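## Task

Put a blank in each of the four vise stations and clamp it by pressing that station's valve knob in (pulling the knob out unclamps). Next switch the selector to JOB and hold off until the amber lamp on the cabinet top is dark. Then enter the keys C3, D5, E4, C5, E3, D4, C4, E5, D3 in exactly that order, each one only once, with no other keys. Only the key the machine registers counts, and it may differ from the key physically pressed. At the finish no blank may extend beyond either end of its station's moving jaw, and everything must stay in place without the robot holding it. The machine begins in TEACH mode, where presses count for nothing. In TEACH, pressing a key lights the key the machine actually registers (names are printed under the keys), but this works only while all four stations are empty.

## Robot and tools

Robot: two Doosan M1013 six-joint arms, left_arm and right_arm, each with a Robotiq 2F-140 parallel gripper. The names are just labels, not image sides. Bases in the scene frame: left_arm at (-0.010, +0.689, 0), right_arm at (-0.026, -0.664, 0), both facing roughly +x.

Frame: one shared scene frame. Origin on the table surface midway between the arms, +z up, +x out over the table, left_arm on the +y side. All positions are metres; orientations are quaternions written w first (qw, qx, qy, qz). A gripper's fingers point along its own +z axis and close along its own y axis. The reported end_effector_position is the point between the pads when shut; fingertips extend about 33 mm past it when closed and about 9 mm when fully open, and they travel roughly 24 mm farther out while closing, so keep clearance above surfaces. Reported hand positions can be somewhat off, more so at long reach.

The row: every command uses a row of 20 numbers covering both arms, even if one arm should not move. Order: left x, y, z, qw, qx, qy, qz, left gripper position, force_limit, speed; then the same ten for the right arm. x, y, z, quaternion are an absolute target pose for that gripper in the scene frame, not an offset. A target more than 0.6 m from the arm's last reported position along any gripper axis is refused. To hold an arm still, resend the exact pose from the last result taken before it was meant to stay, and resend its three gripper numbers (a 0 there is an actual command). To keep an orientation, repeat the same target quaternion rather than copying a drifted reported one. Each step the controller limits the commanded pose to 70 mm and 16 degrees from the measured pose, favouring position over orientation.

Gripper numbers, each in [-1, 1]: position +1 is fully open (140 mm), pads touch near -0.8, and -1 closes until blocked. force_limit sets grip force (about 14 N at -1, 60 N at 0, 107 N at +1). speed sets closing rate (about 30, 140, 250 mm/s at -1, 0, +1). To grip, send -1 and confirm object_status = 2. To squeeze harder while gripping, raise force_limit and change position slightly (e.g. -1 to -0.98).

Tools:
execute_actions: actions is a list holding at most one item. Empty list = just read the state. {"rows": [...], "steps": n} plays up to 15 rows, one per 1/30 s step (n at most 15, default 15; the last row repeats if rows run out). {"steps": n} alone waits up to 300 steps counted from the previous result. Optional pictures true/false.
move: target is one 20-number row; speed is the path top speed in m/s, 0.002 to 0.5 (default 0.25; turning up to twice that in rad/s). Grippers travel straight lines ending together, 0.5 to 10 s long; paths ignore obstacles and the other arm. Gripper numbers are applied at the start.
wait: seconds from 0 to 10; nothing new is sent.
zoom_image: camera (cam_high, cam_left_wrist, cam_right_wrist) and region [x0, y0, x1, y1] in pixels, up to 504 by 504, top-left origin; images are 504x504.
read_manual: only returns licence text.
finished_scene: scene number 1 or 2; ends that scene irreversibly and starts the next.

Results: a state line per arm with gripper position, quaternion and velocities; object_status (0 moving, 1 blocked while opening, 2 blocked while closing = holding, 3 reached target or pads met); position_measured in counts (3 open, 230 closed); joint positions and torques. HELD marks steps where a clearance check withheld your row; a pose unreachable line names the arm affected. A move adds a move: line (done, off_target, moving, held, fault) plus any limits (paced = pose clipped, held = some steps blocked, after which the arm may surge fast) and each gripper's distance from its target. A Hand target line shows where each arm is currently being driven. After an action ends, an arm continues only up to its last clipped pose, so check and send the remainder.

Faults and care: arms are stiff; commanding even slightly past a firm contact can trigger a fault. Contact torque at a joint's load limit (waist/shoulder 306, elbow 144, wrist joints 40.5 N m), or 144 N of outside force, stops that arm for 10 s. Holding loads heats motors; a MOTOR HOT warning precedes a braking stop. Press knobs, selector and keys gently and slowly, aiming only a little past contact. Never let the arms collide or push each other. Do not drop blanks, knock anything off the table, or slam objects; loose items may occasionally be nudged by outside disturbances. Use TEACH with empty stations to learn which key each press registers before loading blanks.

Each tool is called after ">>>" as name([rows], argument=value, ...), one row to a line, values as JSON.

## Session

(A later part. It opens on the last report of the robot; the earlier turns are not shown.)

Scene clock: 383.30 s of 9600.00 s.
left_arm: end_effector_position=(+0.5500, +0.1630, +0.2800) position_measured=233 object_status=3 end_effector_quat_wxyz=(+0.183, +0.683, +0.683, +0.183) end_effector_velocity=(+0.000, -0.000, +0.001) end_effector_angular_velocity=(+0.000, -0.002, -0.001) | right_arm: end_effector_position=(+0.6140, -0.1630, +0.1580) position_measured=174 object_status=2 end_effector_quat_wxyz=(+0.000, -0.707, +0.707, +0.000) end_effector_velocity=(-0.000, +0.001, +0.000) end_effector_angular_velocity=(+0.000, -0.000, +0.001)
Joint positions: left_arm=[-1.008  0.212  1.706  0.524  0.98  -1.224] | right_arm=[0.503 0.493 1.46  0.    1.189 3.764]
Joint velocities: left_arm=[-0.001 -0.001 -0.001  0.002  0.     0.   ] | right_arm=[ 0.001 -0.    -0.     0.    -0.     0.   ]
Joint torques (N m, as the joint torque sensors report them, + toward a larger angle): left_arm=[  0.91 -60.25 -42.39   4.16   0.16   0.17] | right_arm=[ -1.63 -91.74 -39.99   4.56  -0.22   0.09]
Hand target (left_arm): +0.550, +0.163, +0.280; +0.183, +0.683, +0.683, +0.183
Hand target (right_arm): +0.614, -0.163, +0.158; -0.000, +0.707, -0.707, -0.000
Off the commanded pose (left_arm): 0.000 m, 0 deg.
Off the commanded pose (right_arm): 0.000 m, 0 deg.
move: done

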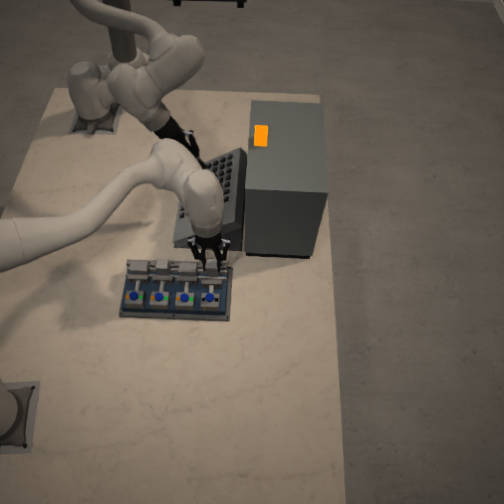

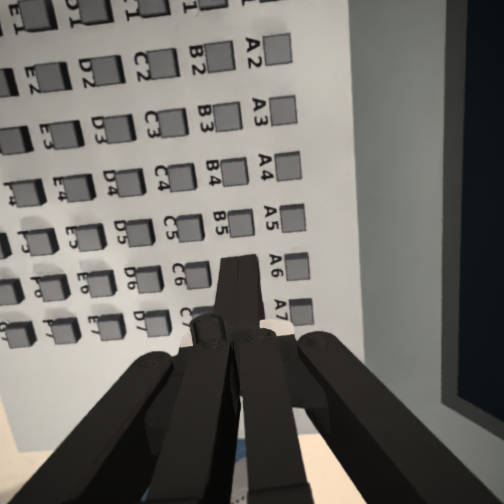

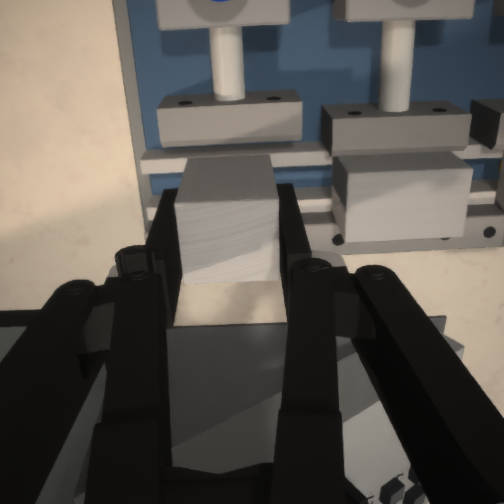

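>>> move(target=[0.55,0.163,0.28,0.183,0.683,0.683,0.183,-1,0,0,0.614,-0.163,0.137,0,-0.7071,0.7071,0,-1,0,-0.5], speed=0.03)

>>> move(target=[0.55,0.163,0.28,0.183,0.683,0.683,0.183,-1,0,0,0.614,-0.163,0.137,0,-0.7071,0.7071,0,-0.15,0,0])

>>> move(target=[0.55,0.163,0.28,0.183,0.683,0.683,0.183,-1,0,0,0.614,-0.225,0.155,0,-0.7071,0.7071,0,-0.15,0,0], speed=0.15)

>>> move(target=[0.55,0.163,0.28,0.183,0.683,0.683,0.183,-1,0,0,0.6135,-0.267,0.152,0,-0.7071,0.7071,0,-1,0,0], speed=0.15)

>>> move(target=[0.55,0.163,0.28,0.183,0.683,0.683,0.183,-1,0,0,0.6135,-0.267,0.134,0,-0.7071,0.7071,0,-1,0,0], speed=0.03)

>>> move(target=[0.5,0.3,0.3,0.183,0.683,0.683,0.183,-1,0,0,0.5,-0.2,0.33,0,-0.7071,0.7071,0,0,0,0])

Scene clock: 397.93 s of 9600.00 s.
left_arm: end_effector_position=(+0.5500, +0.1630, +0.2800) position_measured=233 object_status=3 end_effector_quat_wxyz=(+0.183, +0.683, +0.683, +0.183) end_effector_velocity=(-0.000, +0.001, +0.000) end_effector_angular_velocity=(-0.000, +0.001, +0.001) | right_arm: end_effector_position=(+0.6140, -0.1630, +0.1370) position_measured=174 object_status=2 end_effector_quat_wxyz=(+0.000, -0.707, +0.707, +0.000) end_effector_velocity=(-0.001, +0.001, -0.001) end_effector_angular_velocity=(-0.000, +0.000, +0.001)
Joint positions: left_arm=[-1.008  0.212  1.706  0.524  0.98  -1.224] | right_arm=[0.503 0.506 1.48  0.    1.156 3.764]
Joint velocities: left_arm=[ 0.    -0.001  0.    -0.001  0.001  0.   ] | right_arm=[ 0.001  0.     0.    -0.    -0.001  0.   ]
Joint torques (N m, as the joint torque sensors report them, + toward a larger angle): left_arm=[  0.95 -59.79 -42.34   4.15   0.09   0.19] | right_arm=[ -2.23 -92.14 -39.27   4.36  -0.38   0.18]
Hand target (left_arm): +0.550, +0.163, +0.280; +0.183, +0.683, +0.683, +0.183
Hand target (right_arm): +0.614, -0.163, +0.137; -0.000, +0.707, -0.707, -0.000
Off the commanded pose (left_arm): 0.000 m, 0 deg.
Off the commanded pose (right_arm): 0.000 m, 0 deg.
After step 90, 10.67 s passed at rest.
move: done

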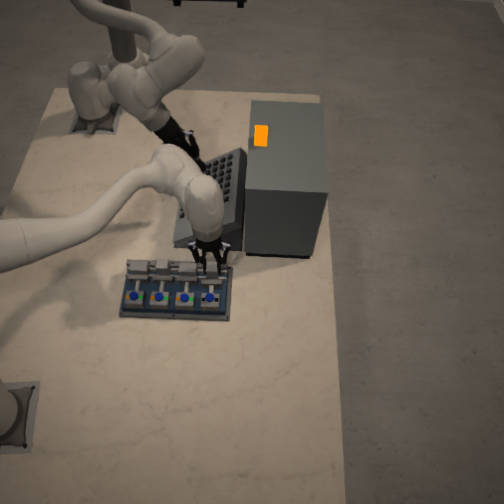

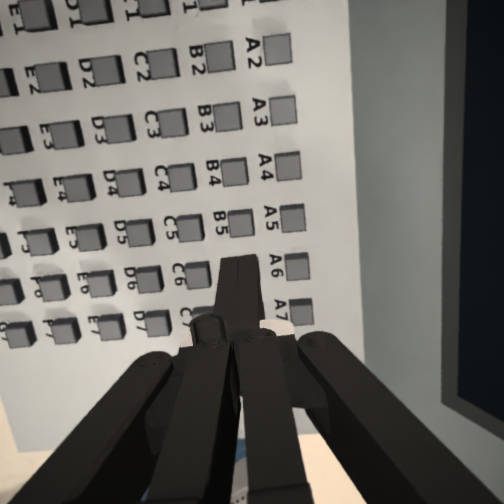

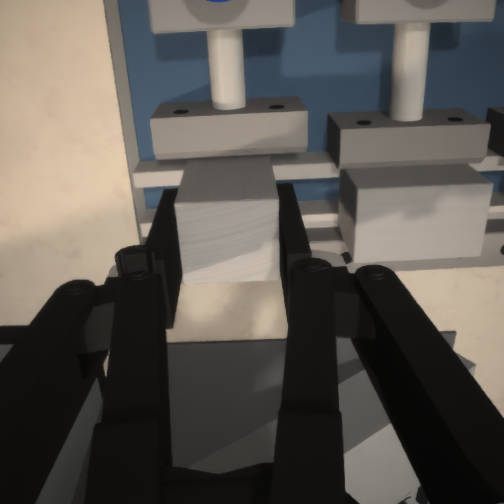

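Scene clock: 398.63 s of 9600.00 s.
left_arm: end_effector_position=(+0.5500, +0.1630, +0.2800) position_measured=233 object_status=3 end_effector_quat_wxyz=(+0.183, +0.683, +0.683, +0.183) end_effector_velocity=(+0.000, -0.001, -0.000) end_effector_angular_velocity=(-0.001, -0.000, -0.001) | right_arm: end_effector_position=(+0.6140, -0.1630, +0.1370) position_measured=148 object_status=3 end_effector_quat_wxyz=(-0.000, -0.707, +0.707, +0.000) end_effector_velocity=(-0.000, +0.001, +0.000) end_effector_angular_velocity=(+0.000, -0.000, +0.001)
Joint positions: left_arm=[-1.008  0.212  1.706  0.524  0.98  -1.224] | right_arm=[0.503 0.506 1.48  0.    1.156 3.764]
Joint velocities: left_arm=[-0.     0.001 -0.001  0.    -0.001  0.   ] | right_arm=[ 0.001 -0.    -0.     0.    -0.    -0.   ]
Joint torques (N m, as the joint torque sensors report them, + toward a larger angle): left_arm=[  0.56 -60.19 -42.33   4.21   0.1    0.16] | right_arm=[ -1.15 -90.08 -38.15   4.46  -0.01   0.18]
Hand target (left_arm): +0.550, +0.163, +0.280; +0.183, +0.683, +0.683, +0.183
Hand target (right_arm): +0.614, -0.163, +0.137; +0.000, +0.707, -0.707, -0.000
Off the commanded pose (left_arm): 0.000 m, 0 deg.
Off the commanded pose (right_arm): 0.000 m, 0 deg.
move: done

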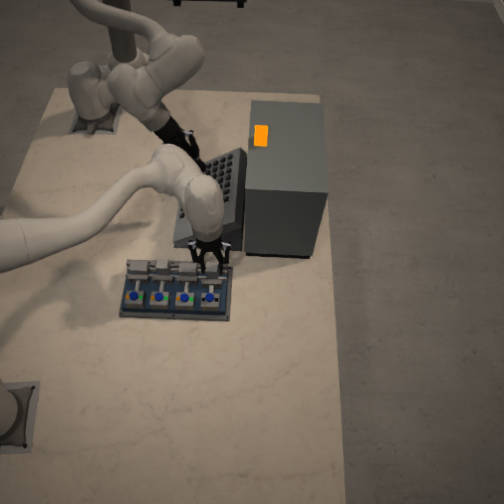

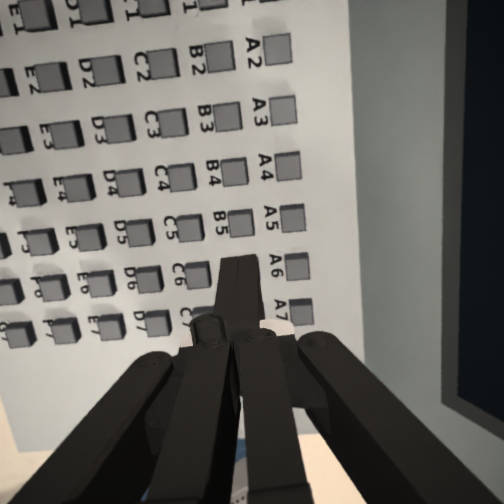

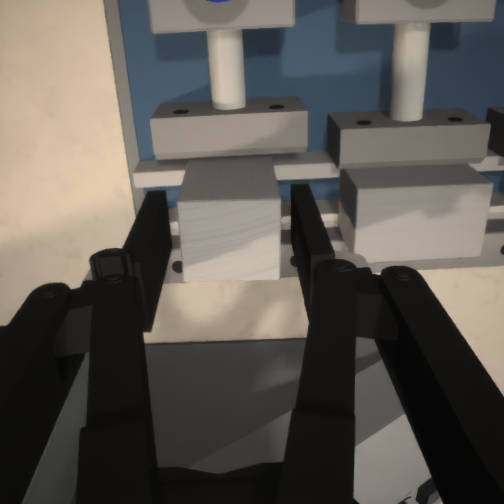

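Scene clock: 399.40 s of 9600.00 s.
left_arm: end_effector_position=(+0.5500, +0.1630, +0.2800) position_measured=233 object_status=3 end_effector_quat_wxyz=(+0.183, +0.683, +0.683, +0.183) end_effector_velocity=(-0.001, +0.000, -0.000) end_effector_angular_velocity=(+0.001, -0.001, -0.001) | right_arm: end_effector_position=(+0.6139, -0.2249, +0.1549) position_measured=148 object_status=3 end_effector_quat_wxyz=(+0.000, -0.707, +0.707, -0.000) end_effector_velocity=(+0.000, -0.000, +0.001) end_effector_angular_velocity=(+0.001, -0.001, -0.000)
Joint positions: left_arm=[-1.008  0.212  1.706  0.524  0.98  -1.224] | right_arm=[ 0.438  0.44   1.547 -0.     1.154  3.699]
Joint velocities: left_arm=[-0.001 -0.001  0.002  0.001 -0.    -0.   ] | right_arm=[-0.    -0.001 -0.     0.     0.    -0.   ]
Joint torques (N m, as the joint torque sensors report them, + toward a larger angle): left_arm=[  0.3  -60.73 -42.41   4.18   0.06   0.17] | right_arm=[ -0.87 -84.22 -38.1    4.36  -0.18   0.1 ]
Hand target (left_arm): +0.550, +0.163, +0.280; +0.183, +0.683, +0.683, +0.183
Hand target (right_arm): +0.614, -0.225, +0.155; +0.000, +0.707, -0.707, -0.000
Off the commanded pose (left_arm): 0.000 m, 0 deg.
Off the commanded pose (right_arm): 0.000 m, 0 deg.
move: done

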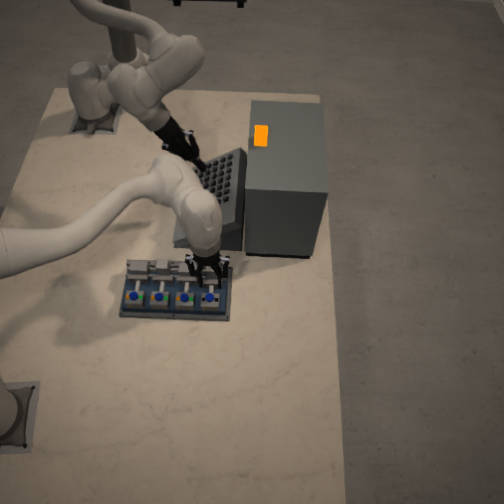

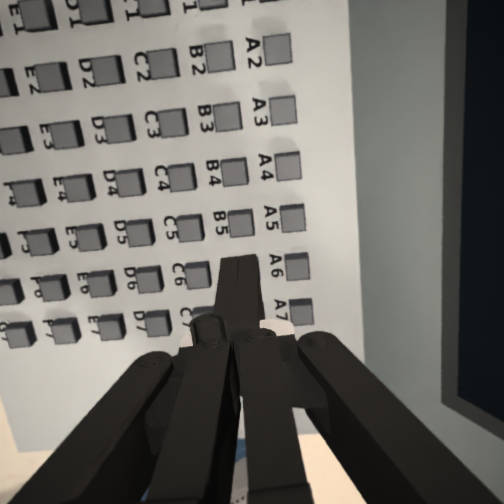

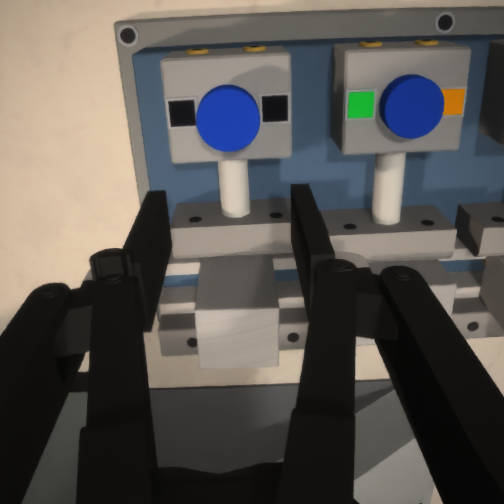

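Scene clock: 400.17 s of 9600.00 s.
left_arm: end_effector_position=(+0.5500, +0.1630, +0.2800) position_measured=233 object_status=3 end_effector_quat_wxyz=(+0.183, +0.683, +0.683, +0.183) end_effector_velocity=(-0.000, +0.000, -0.001) end_effector_angular_velocity=(+0.001, +0.000, -0.000) | right_arm: end_effector_position=(+0.6134, -0.2670, +0.1520) position_measured=233 object_status=3 end_effector_quat_wxyz=(-0.000, -0.707, +0.707, -0.000) end_effector_velocity=(-0.000, -0.001, -0.000) end_effector_angular_velocity=(+0.000, +0.001, -0.002)
Joint positions: left_arm=[-1.008  0.212  1.706  0.524  0.98  -1.224] | right_arm=[ 0.391  0.407  1.602 -0.     1.133  3.652]
Joint velocities: left_arm=[-0.     0.001  0.001  0.001 -0.    -0.   ] | right_arm=[-0.001 -0.001  0.001  0.    -0.    -0.   ]
Joint torques (N m, as the joint torque sensors report them, + toward a larger angle): left_arm=[  1.21 -60.21 -42.17   4.21   0.15   0.19] | right_arm=[ -2.12 -80.63 -38.09   4.51  -0.28   0.11]
Hand target (left_arm): +0.550, +0.163, +0.280; +0.183, +0.683, +0.683, +0.183
Hand target (right_arm): +0.613, -0.267, +0.152; +0.000, +0.707, -0.707, -0.000
Off the commanded pose (left_arm): 0.000 m, 0 deg.
Off the commanded pose (right_arm): 0.000 m, 0 deg.
move: done

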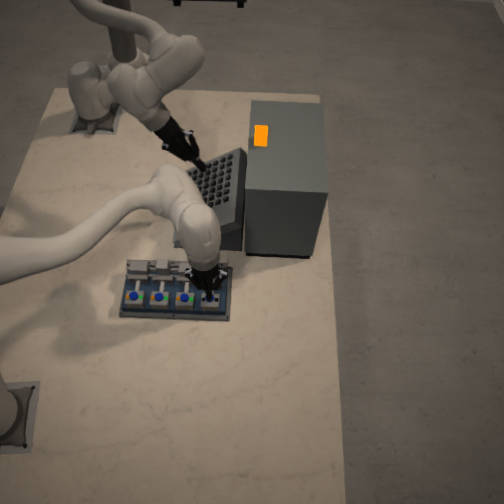

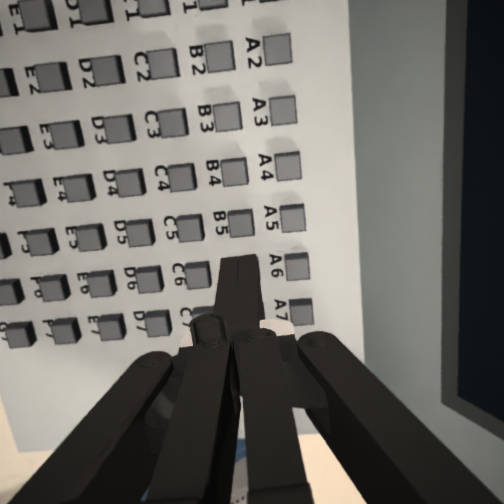

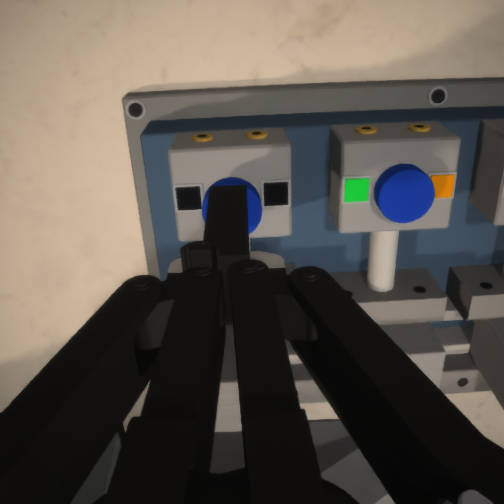

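Scene clock: 401.03 s of 9600.00 s.
left_arm: end_effector_position=(+0.5500, +0.1630, +0.2800) position_measured=233 object_status=3 end_effector_quat_wxyz=(+0.183, +0.683, +0.683, +0.183) end_effector_velocity=(+0.000, +0.001, -0.001) end_effector_angular_velocity=(-0.000, +0.001, +0.001) | right_arm: end_effector_position=(+0.6135, -0.2670, +0.1340) position_measured=233 object_status=3 end_effector_quat_wxyz=(+0.000, -0.707, +0.707, +0.000) end_effector_velocity=(+0.001, -0.001, +0.000) end_effector_angular_velocity=(+0.001, -0.001, -0.002)
Joint positions: left_arm=[-1.008  0.212  1.706  0.524  0.98  -1.224] | right_arm=[0.391 0.42  1.618 0.    1.103 3.652]
Joint velocities: left_arm=[ 0.001 -0.     0.001 -0.001 -0.001  0.   ] | right_arm=[-0.002  0.    -0.     0.    -0.001 -0.   ]
Joint torques (N m, as the joint torque sensors report them, + toward a larger angle): left_arm=[  0.08 -60.12 -42.     4.13   0.11   0.2 ] | right_arm=[ -2.51 -75.94 -34.98   4.11  -0.7    0.23]
Hand target (left_arm): +0.550, +0.163, +0.280; +0.183, +0.683, +0.683, +0.183
Hand target (right_arm): +0.614, -0.267, +0.134; -0.000, +0.707, -0.707, -0.000
Off the commanded pose (left_arm): 0.000 m, 0 deg.
Off the commanded pose (right_arm): 0.000 m, 0 deg.
move: done

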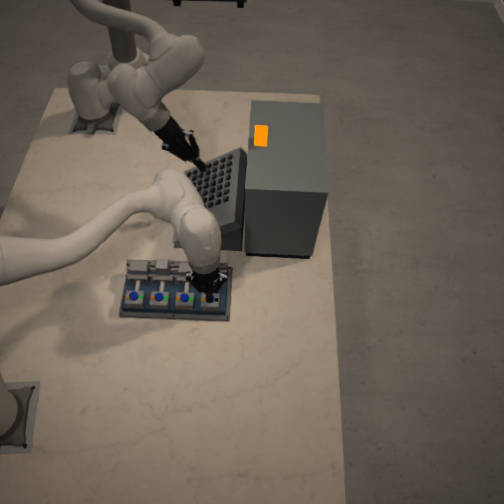

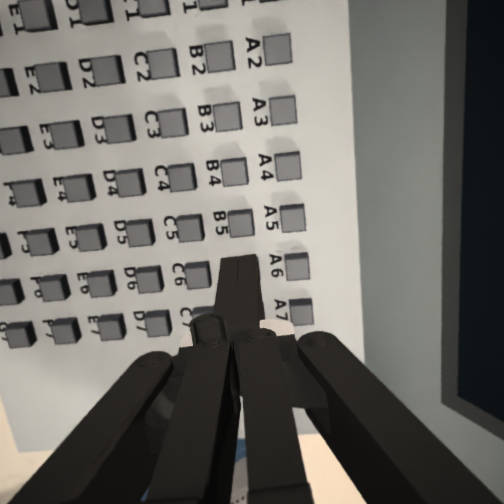

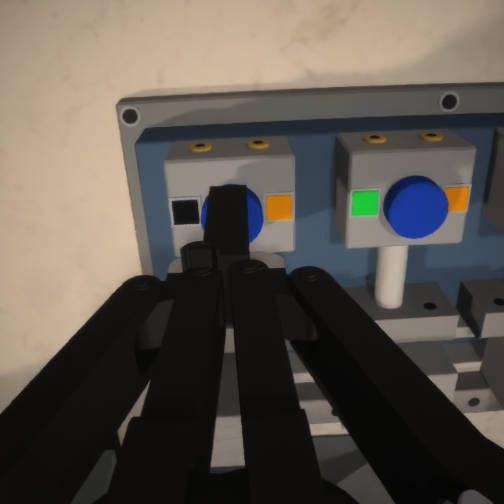

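Scene clock: 402.40 s of 9600.00 s.
left_arm: end_effector_position=(+0.5002, +0.3001, +0.3002) position_measured=233 object_status=3 end_effector_quat_wxyz=(+0.183, +0.683, +0.683, +0.183) end_effector_velocity=(+0.000, +0.001, -0.000) end_effector_angular_velocity=(+0.002, -0.001, -0.001) | right_arm: end_effector_position=(+0.5001, -0.2000, +0.3299) position_measured=129 object_status=3 end_effector_quat_wxyz=(+0.000, -0.707, +0.707, -0.000) end_effector_velocity=(-0.000, -0.000, +0.000) end_effector_angular_velocity=(+0.000, +0.000, -0.001)
Joint positions: left_arm=[-0.94  -0.016  1.922  0.504  0.96  -1.15 ] | right_arm=[ 0.555  0.243  1.493 -0.     1.406  3.816]
Joint velocities: left_arm=[ 0.    -0.     0.001  0.002 -0.001  0.   ] | right_arm=[-0.    -0.001  0.     0.     0.     0.   ]
Joint torques (N m, as the joint torque sensors report them, + toward a larger angle): left_arm=[  1.35 -38.49 -42.25   4.23   0.05   0.24] | right_arm=[ -1.82 -67.53 -41.33   4.54  -0.05   0.21]
Hand target (left_arm): +0.500, +0.300, +0.300; +0.183, +0.683, +0.683, +0.183
Hand target (right_arm): +0.500, -0.200, +0.330; -0.000, +0.707, -0.707, +0.000
Off the commanded pose (left_arm): 0.000 m, 0 deg.
Off the commanded pose (right_arm): 0.000 m, 0 deg.
move: done

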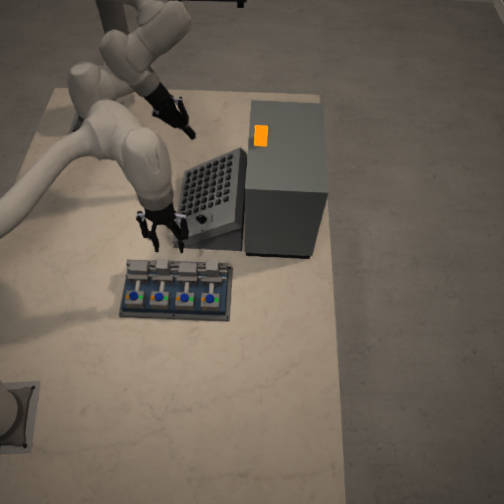

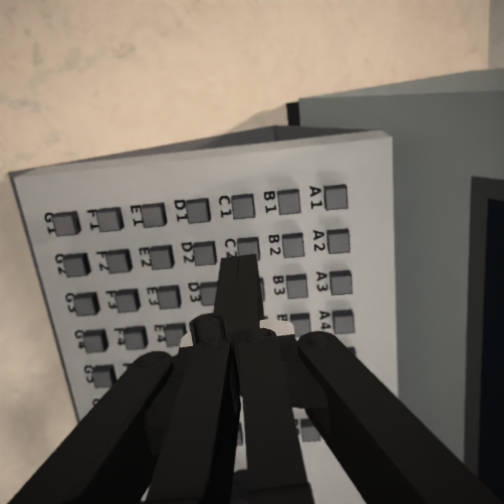

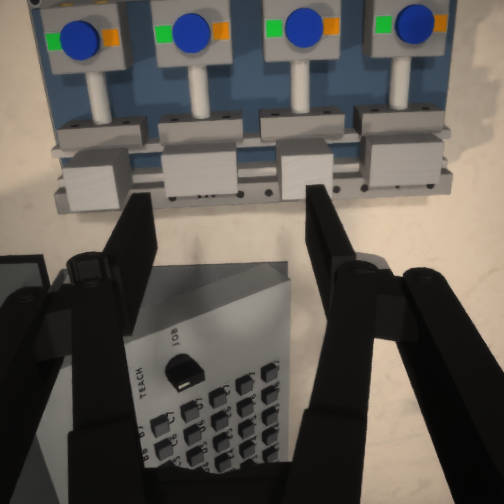

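>>> move(target=[0.507,0.038,0.21,0.284,0,0.959,0,-0.3,0,0,0.45,-0.4,0.33,0,-0.7071,0.7071,0,0,0,0], speed=0.3)

Scene clock: 411.80 s of 9600.00 s.
left_arm: end_effector_position=(+0.5064, +0.0378, +0.2097) position_measured=167 object_status=3 end_effector_quat_wxyz=(+0.284, +0.000, +0.959, -0.000) end_effector_velocity=(+0.001, -0.001, -0.000) end_effector_angular_velocity=(-0.001, -0.001, +0.002) | right_arm: end_effector_position=(+0.4496, -0.3999, +0.3299) position_measured=129 object_status=3 end_effector_quat_wxyz=(-0.000, -0.707, +0.707, +0.000) end_effector_velocity=(-0.000, +0.001, +0.000) end_effector_angular_velocity=(+0.000, +0.000, +0.002)
Joint positions: left_arm=[-1.169  0.375  1.641  0.644  0.969 -3.044] | right_arm=[ 0.325 -0.008  1.777 -0.     1.373  3.586]
Joint velocities: left_arm=[ 0.001  0.002 -0.002  0.001 -0.    -0.003] | right_arm=[ 0.001 -0.     0.     0.    -0.    -0.   ]
Joint torques (N m, as the joint torque sensors report them, + toward a larger angle): left_arm=[  0.23 -73.62 -40.52   4.01   0.4    0.27] | right_arm=[ -1.07 -43.1  -40.96   4.58  -0.31   0.1 ]
Hand target (left_arm): +0.506, +0.038, +0.210; +0.284, +0.000, +0.959, -0.000
Hand target (right_arm): +0.450, -0.400, +0.330; +0.000, +0.707, -0.707, -0.000
Off the commanded pose (left_arm): 0.001 m, 0 deg.
Off the commanded pose (right_arm): 0.000 m, 0 deg.
After step 90, 3.37 s passed at rest.
move: done

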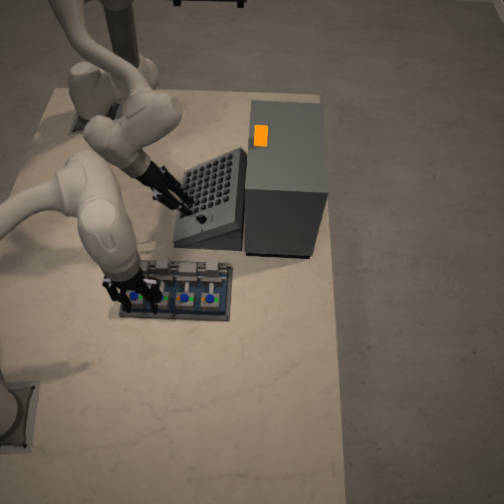

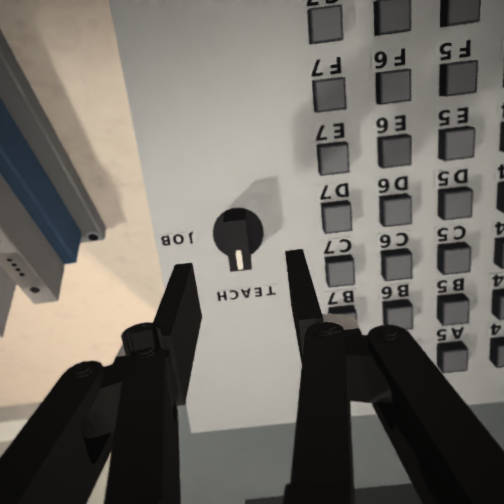

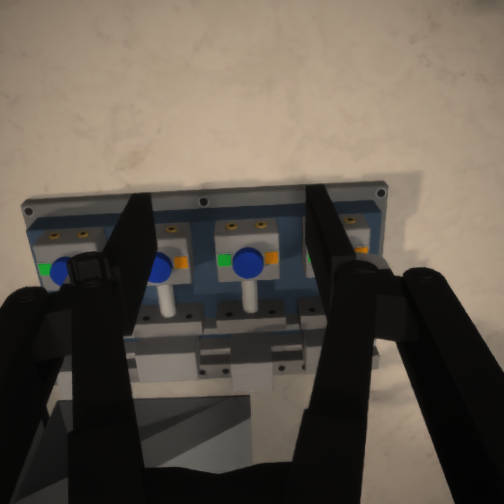

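>>> move(target=[0.5305,0.039,0.174,0.284,0,0.959,0,-0.45,0,0,0.45,-0.4,0.33,0,-0.7071,0.7071,0,0,0,0], speed=0.06)

Scene clock: 418.70 s of 9600.00 s.
left_arm: end_effector_position=(+0.5305, +0.0390, +0.1740) position_measured=186 object_status=3 end_effector_quat_wxyz=(+0.284, +0.000, +0.959, -0.000) end_effector_velocity=(+0.001, +0.000, -0.000) end_effector_angular_velocity=(+0.000, -0.000, +0.001) | right_arm: end_effector_position=(+0.4500, -0.4000, +0.3300) position_measured=129 object_status=3 end_effector_quat_wxyz=(-0.000, -0.707, +0.707, +0.000) end_effector_velocity=(+0.000, -0.000, +0.000) end_effector_angular_velocity=(-0.000, -0.000, -0.001)
Joint positions: left_arm=[-1.139  0.416  1.652  0.665  0.912 -3.057] | right_arm=[ 0.324 -0.008  1.777 -0.     1.373  3.585]
Joint velocities: left_arm=[ 0.001  0.    -0.     0.     0.     0.   ] | right_arm=[-0.001 -0.    -0.    -0.     0.     0.   ]
Joint torques (N m, as the joint torque sensors report them, + toward a larger angle): left_arm=[  0.74 -76.65 -40.29   3.71   0.37   0.15] | right_arm=[ -2.14 -42.06 -41.16   4.66  -0.11   0.25]
Hand target (left_arm): +0.530, +0.039, +0.174; +0.284, +0.000, +0.959, -0.000
Hand target (right_arm): +0.450, -0.400, +0.330; +0.000, +0.707, -0.707, -0.000
Off the commanded pose (left_arm): 0.000 m, 0 deg.
Off the commanded pose (right_arm): 0.000 m, 0 deg.
After step 90, 2.87 s passed at rest.
move: done

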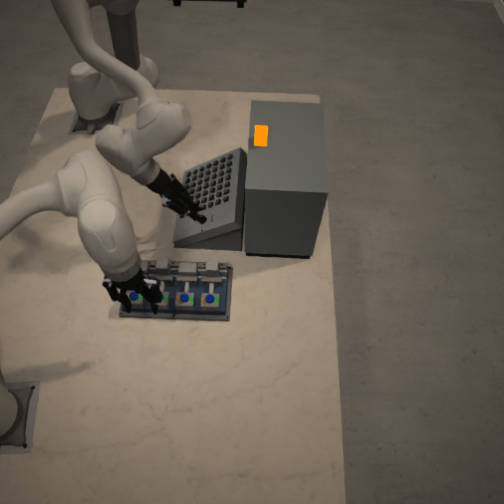

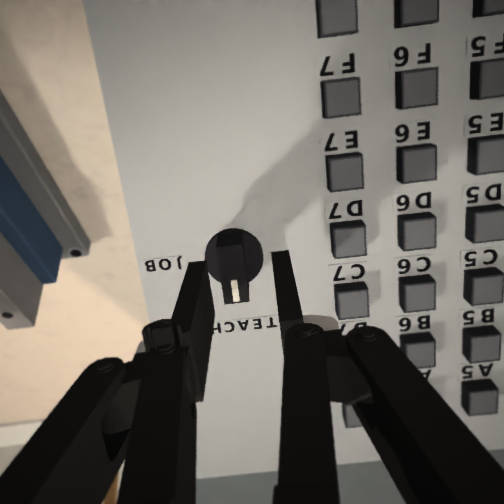

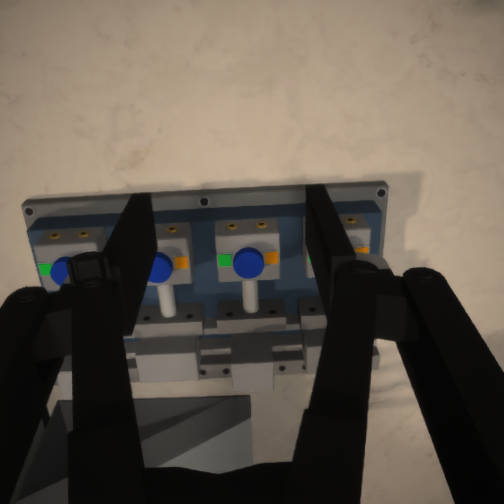

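>>> move(target=[0.5395,0.0365,0.1602,0.284,0,0.959,0,-0.55,-0.7,-0.5,0.45,-0.4,0.33,0,-0.7071,0.7071,0,0,0,0], speed=0.02)

>>> zoom_image(camera="cam_left_wrist", region=[140,200,340,400])

Scene clock: 426.00 s of 9600.00 s.
left_arm: end_effector_position=(+0.5395, +0.0365, +0.1602) position_measured=199 object_status=3 end_effector_quat_wxyz=(+0.284, +0.000, +0.959, -0.000) end_effector_velocity=(-0.001, -0.001, -0.000) end_effector_angular_velocity=(+0.001, -0.000, -0.001) | right_arm: end_effector_position=(+0.4500, -0.4000, +0.3300) position_measured=129 object_status=3 end_effector_quat_wxyz=(-0.000, -0.707, +0.707, +0.000) end_effector_velocity=(-0.000, +0.000, -0.000) end_effector_angular_velocity=(-0.001, +0.001, +0.001)
Joint positions: left_arm=[-1.13   0.436  1.649  0.673  0.893 -3.063] | right_arm=[ 0.324 -0.008  1.777 -0.     1.373  3.585]
Joint velocities: left_arm=[-0.001  0.001  0.     0.001 -0.    -0.   ] | right_arm=[ 0.001  0.     0.001 -0.    -0.    -0.   ]
Joint torques (N m, as the joint torque sensors report them, + toward a larger angle): left_arm=[  0.02 -78.5  -39.73   3.63   0.43   0.1 ] | right_arm=[ -2.6  -41.58 -41.03   4.4   -0.12   0.25]
Hand target (left_arm): +0.539, +0.036, +0.160; +0.284, +0.000, +0.959, -0.000
Hand target (right_arm): +0.450, -0.400, +0.330; +0.000, +0.707, -0.707, +0.000
Off the commanded pose (left_arm): 0.000 m, 0 deg.
Off the commanded pose (right_arm): 0.000 m, 0 deg.
After step 90, 3.23 s passed at rest.
move: done

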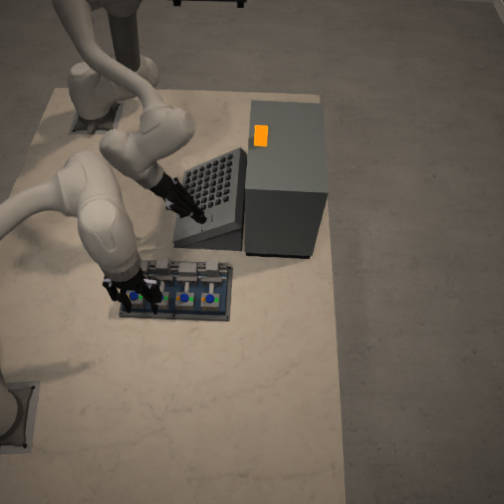

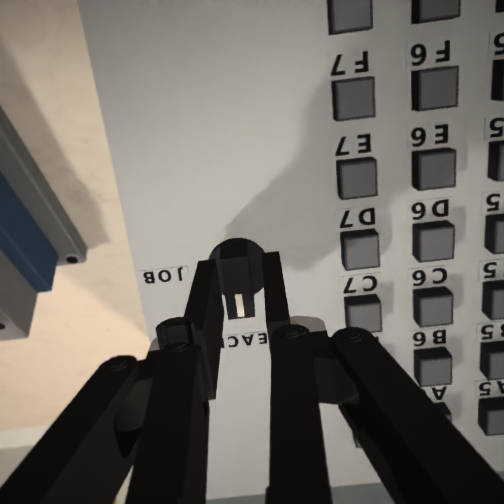

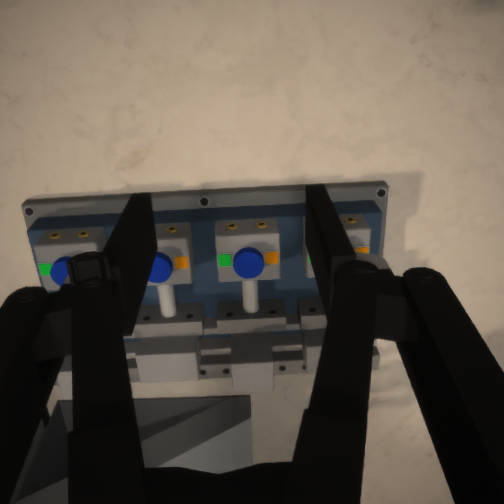

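Region (140, 200, 340, 400) of cam_left_wrist's 504x504 image, scaled by 2.520, with more detail than that image has.

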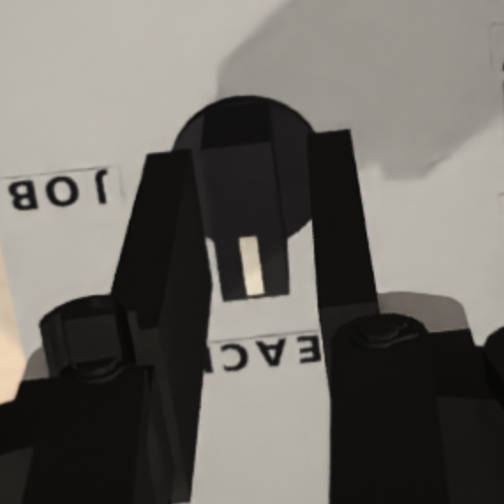

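>>> move(target=[0.540,0.0365,0.1558,0.284,0,0.959,0,-0.55,-0.7,-0.5,0.45,-0.4,0.33,0,-0.7071,0.7071,0,0,0,0], speed=0.01)

>>> move(target=[0.540,0.0365,0.1558,0.2624,0.367,0.886,0.1087,-0.59,-0.7,-0.5,0.45,-0.4,0.33,0,-0.7071,0.7071,0,0,0,0], speed=0.2)

Scene clock: 436.40 s of 9600.00 s.
left_arm: end_effector_position=(+0.5400, +0.0365, +0.1558) position_measured=199 object_status=3 end_effector_quat_wxyz=(+0.284, +0.000, +0.959, -0.000) end_effector_velocity=(+0.000, -0.001, -0.000) end_effector_angular_velocity=(-0.001, -0.000, -0.000) | right_arm: end_effector_position=(+0.4500, -0.4000, +0.3300) position_measured=129 object_status=3 end_effector_quat_wxyz=(+0.000, -0.707, +0.707, -0.000) end_effector_velocity=(-0.000, +0.001, +0.000) end_effector_angular_velocity=(+0.000, +0.000, +0.002)
Joint positions: left_arm=[-1.129  0.44   1.652  0.677  0.888 -3.068] | right_arm=[ 0.324 -0.008  1.777  0.     1.373  3.585]
Joint velocities: left_arm=[-0.     0.    -0.     0.    -0.001 -0.001] | right_arm=[ 0.002  0.    -0.     0.     0.    -0.001]
Joint torques (N m, as the joint torque sensors report them, + toward a larger angle): left_arm=[ -0.04 -79.05 -39.75   3.73   0.42   0.2 ] | right_arm=[ -1.58 -40.81 -41.03   4.72  -0.01   0.18]
Hand target (left_arm): +0.540, +0.036, +0.156; +0.284, +0.000, +0.959, -0.000
Hand target (right_arm): +0.450, -0.400, +0.330; -0.000, +0.707, -0.707, -0.000
Off the commanded pose (left_arm): 0.000 m, 0 deg.
Off the commanded pose (right_arm): 0.000 m, 0 deg.
After step 90, 6.70 s passed at rest.
move: done

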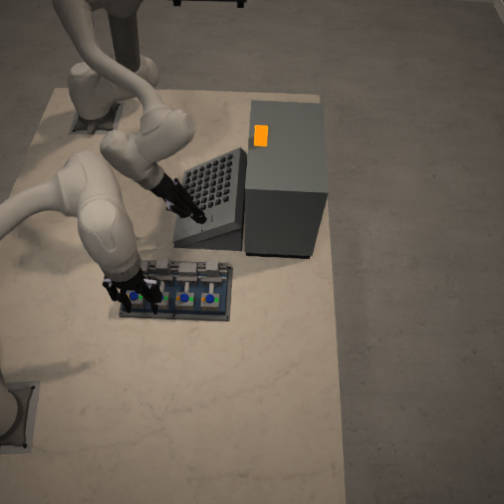

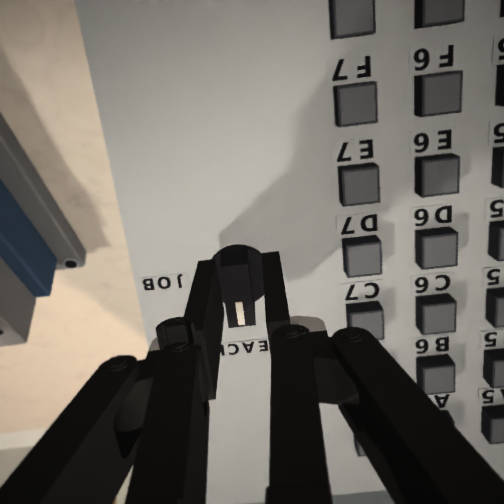

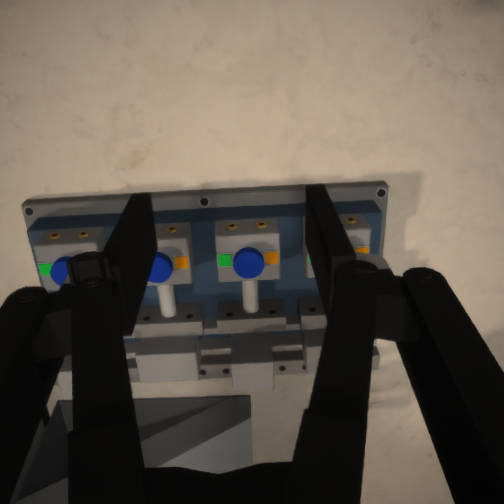

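Scene clock: 438.70 s of 9600.00 s.
left_arm: end_effector_position=(+0.5398, +0.0366, +0.1557) position_measured=204 object_status=3 end_effector_quat_wxyz=(+0.262, +0.367, +0.886, +0.109) end_effector_velocity=(+0.003, +0.001, +0.001) end_effector_angular_velocity=(+0.000, -0.000, +0.001) | right_arm: end_effector_position=(+0.4500, -0.4000, +0.3300) position_measured=129 object_status=3 end_effector_quat_wxyz=(+0.000, -0.707, +0.707, -0.000) end_effector_velocity=(+0.000, -0.001, -0.001) end_effector_angular_velocity=(-0.001, +0.001, -0.001)
Joint positions: left_arm=[-1.129  0.44   1.653  0.677  0.888 -2.283] | right_arm=[ 0.324 -0.008  1.777  0.     1.373  3.585]
Joint velocities: left_arm=[ 0.003  0.    -0.002 -0.001  0.     0.003] | right_arm=[-0.001  0.001  0.    -0.    -0.    -0.   ]
Joint torques (N m, as the joint torque sensors report them, + toward a larger angle): left_arm=[  4.45 -79.79 -41.1    4.52   0.98   0.59] | right_arm=[ -1.16 -40.93 -41.07   4.54  -0.22   0.18]
Hand target (left_arm): +0.540, +0.037, +0.156; +0.262, +0.367, +0.886, +0.109
Hand target (right_arm): +0.450, -0.400, +0.330; -0.000, +0.707, -0.707, -0.000
Off the commanded pose (left_arm): 0.000 m, 0 deg.
Off the commanded pose (right_arm): 0.000 m, 0 deg.
move: done

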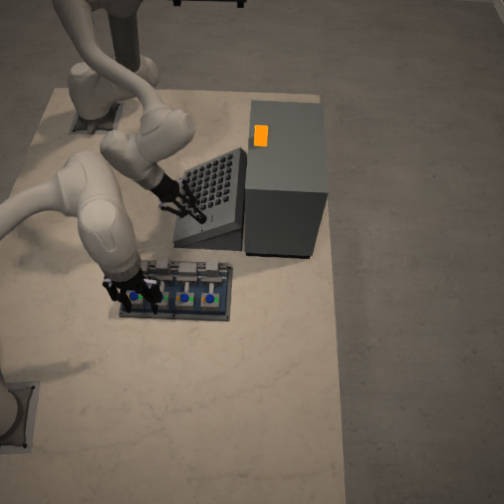

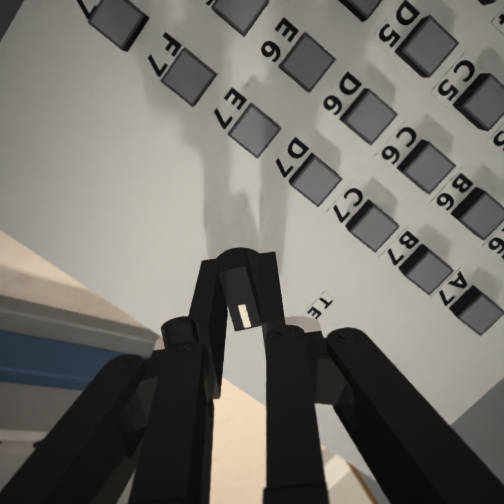

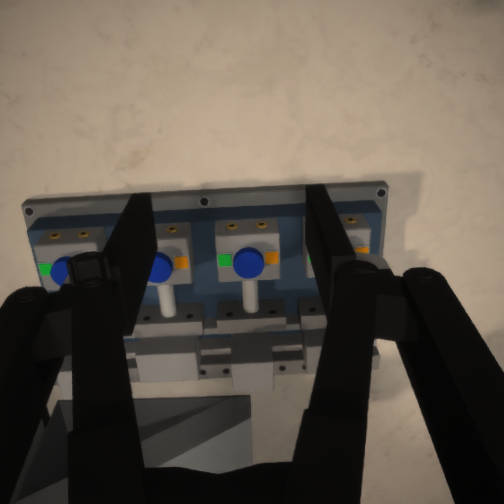

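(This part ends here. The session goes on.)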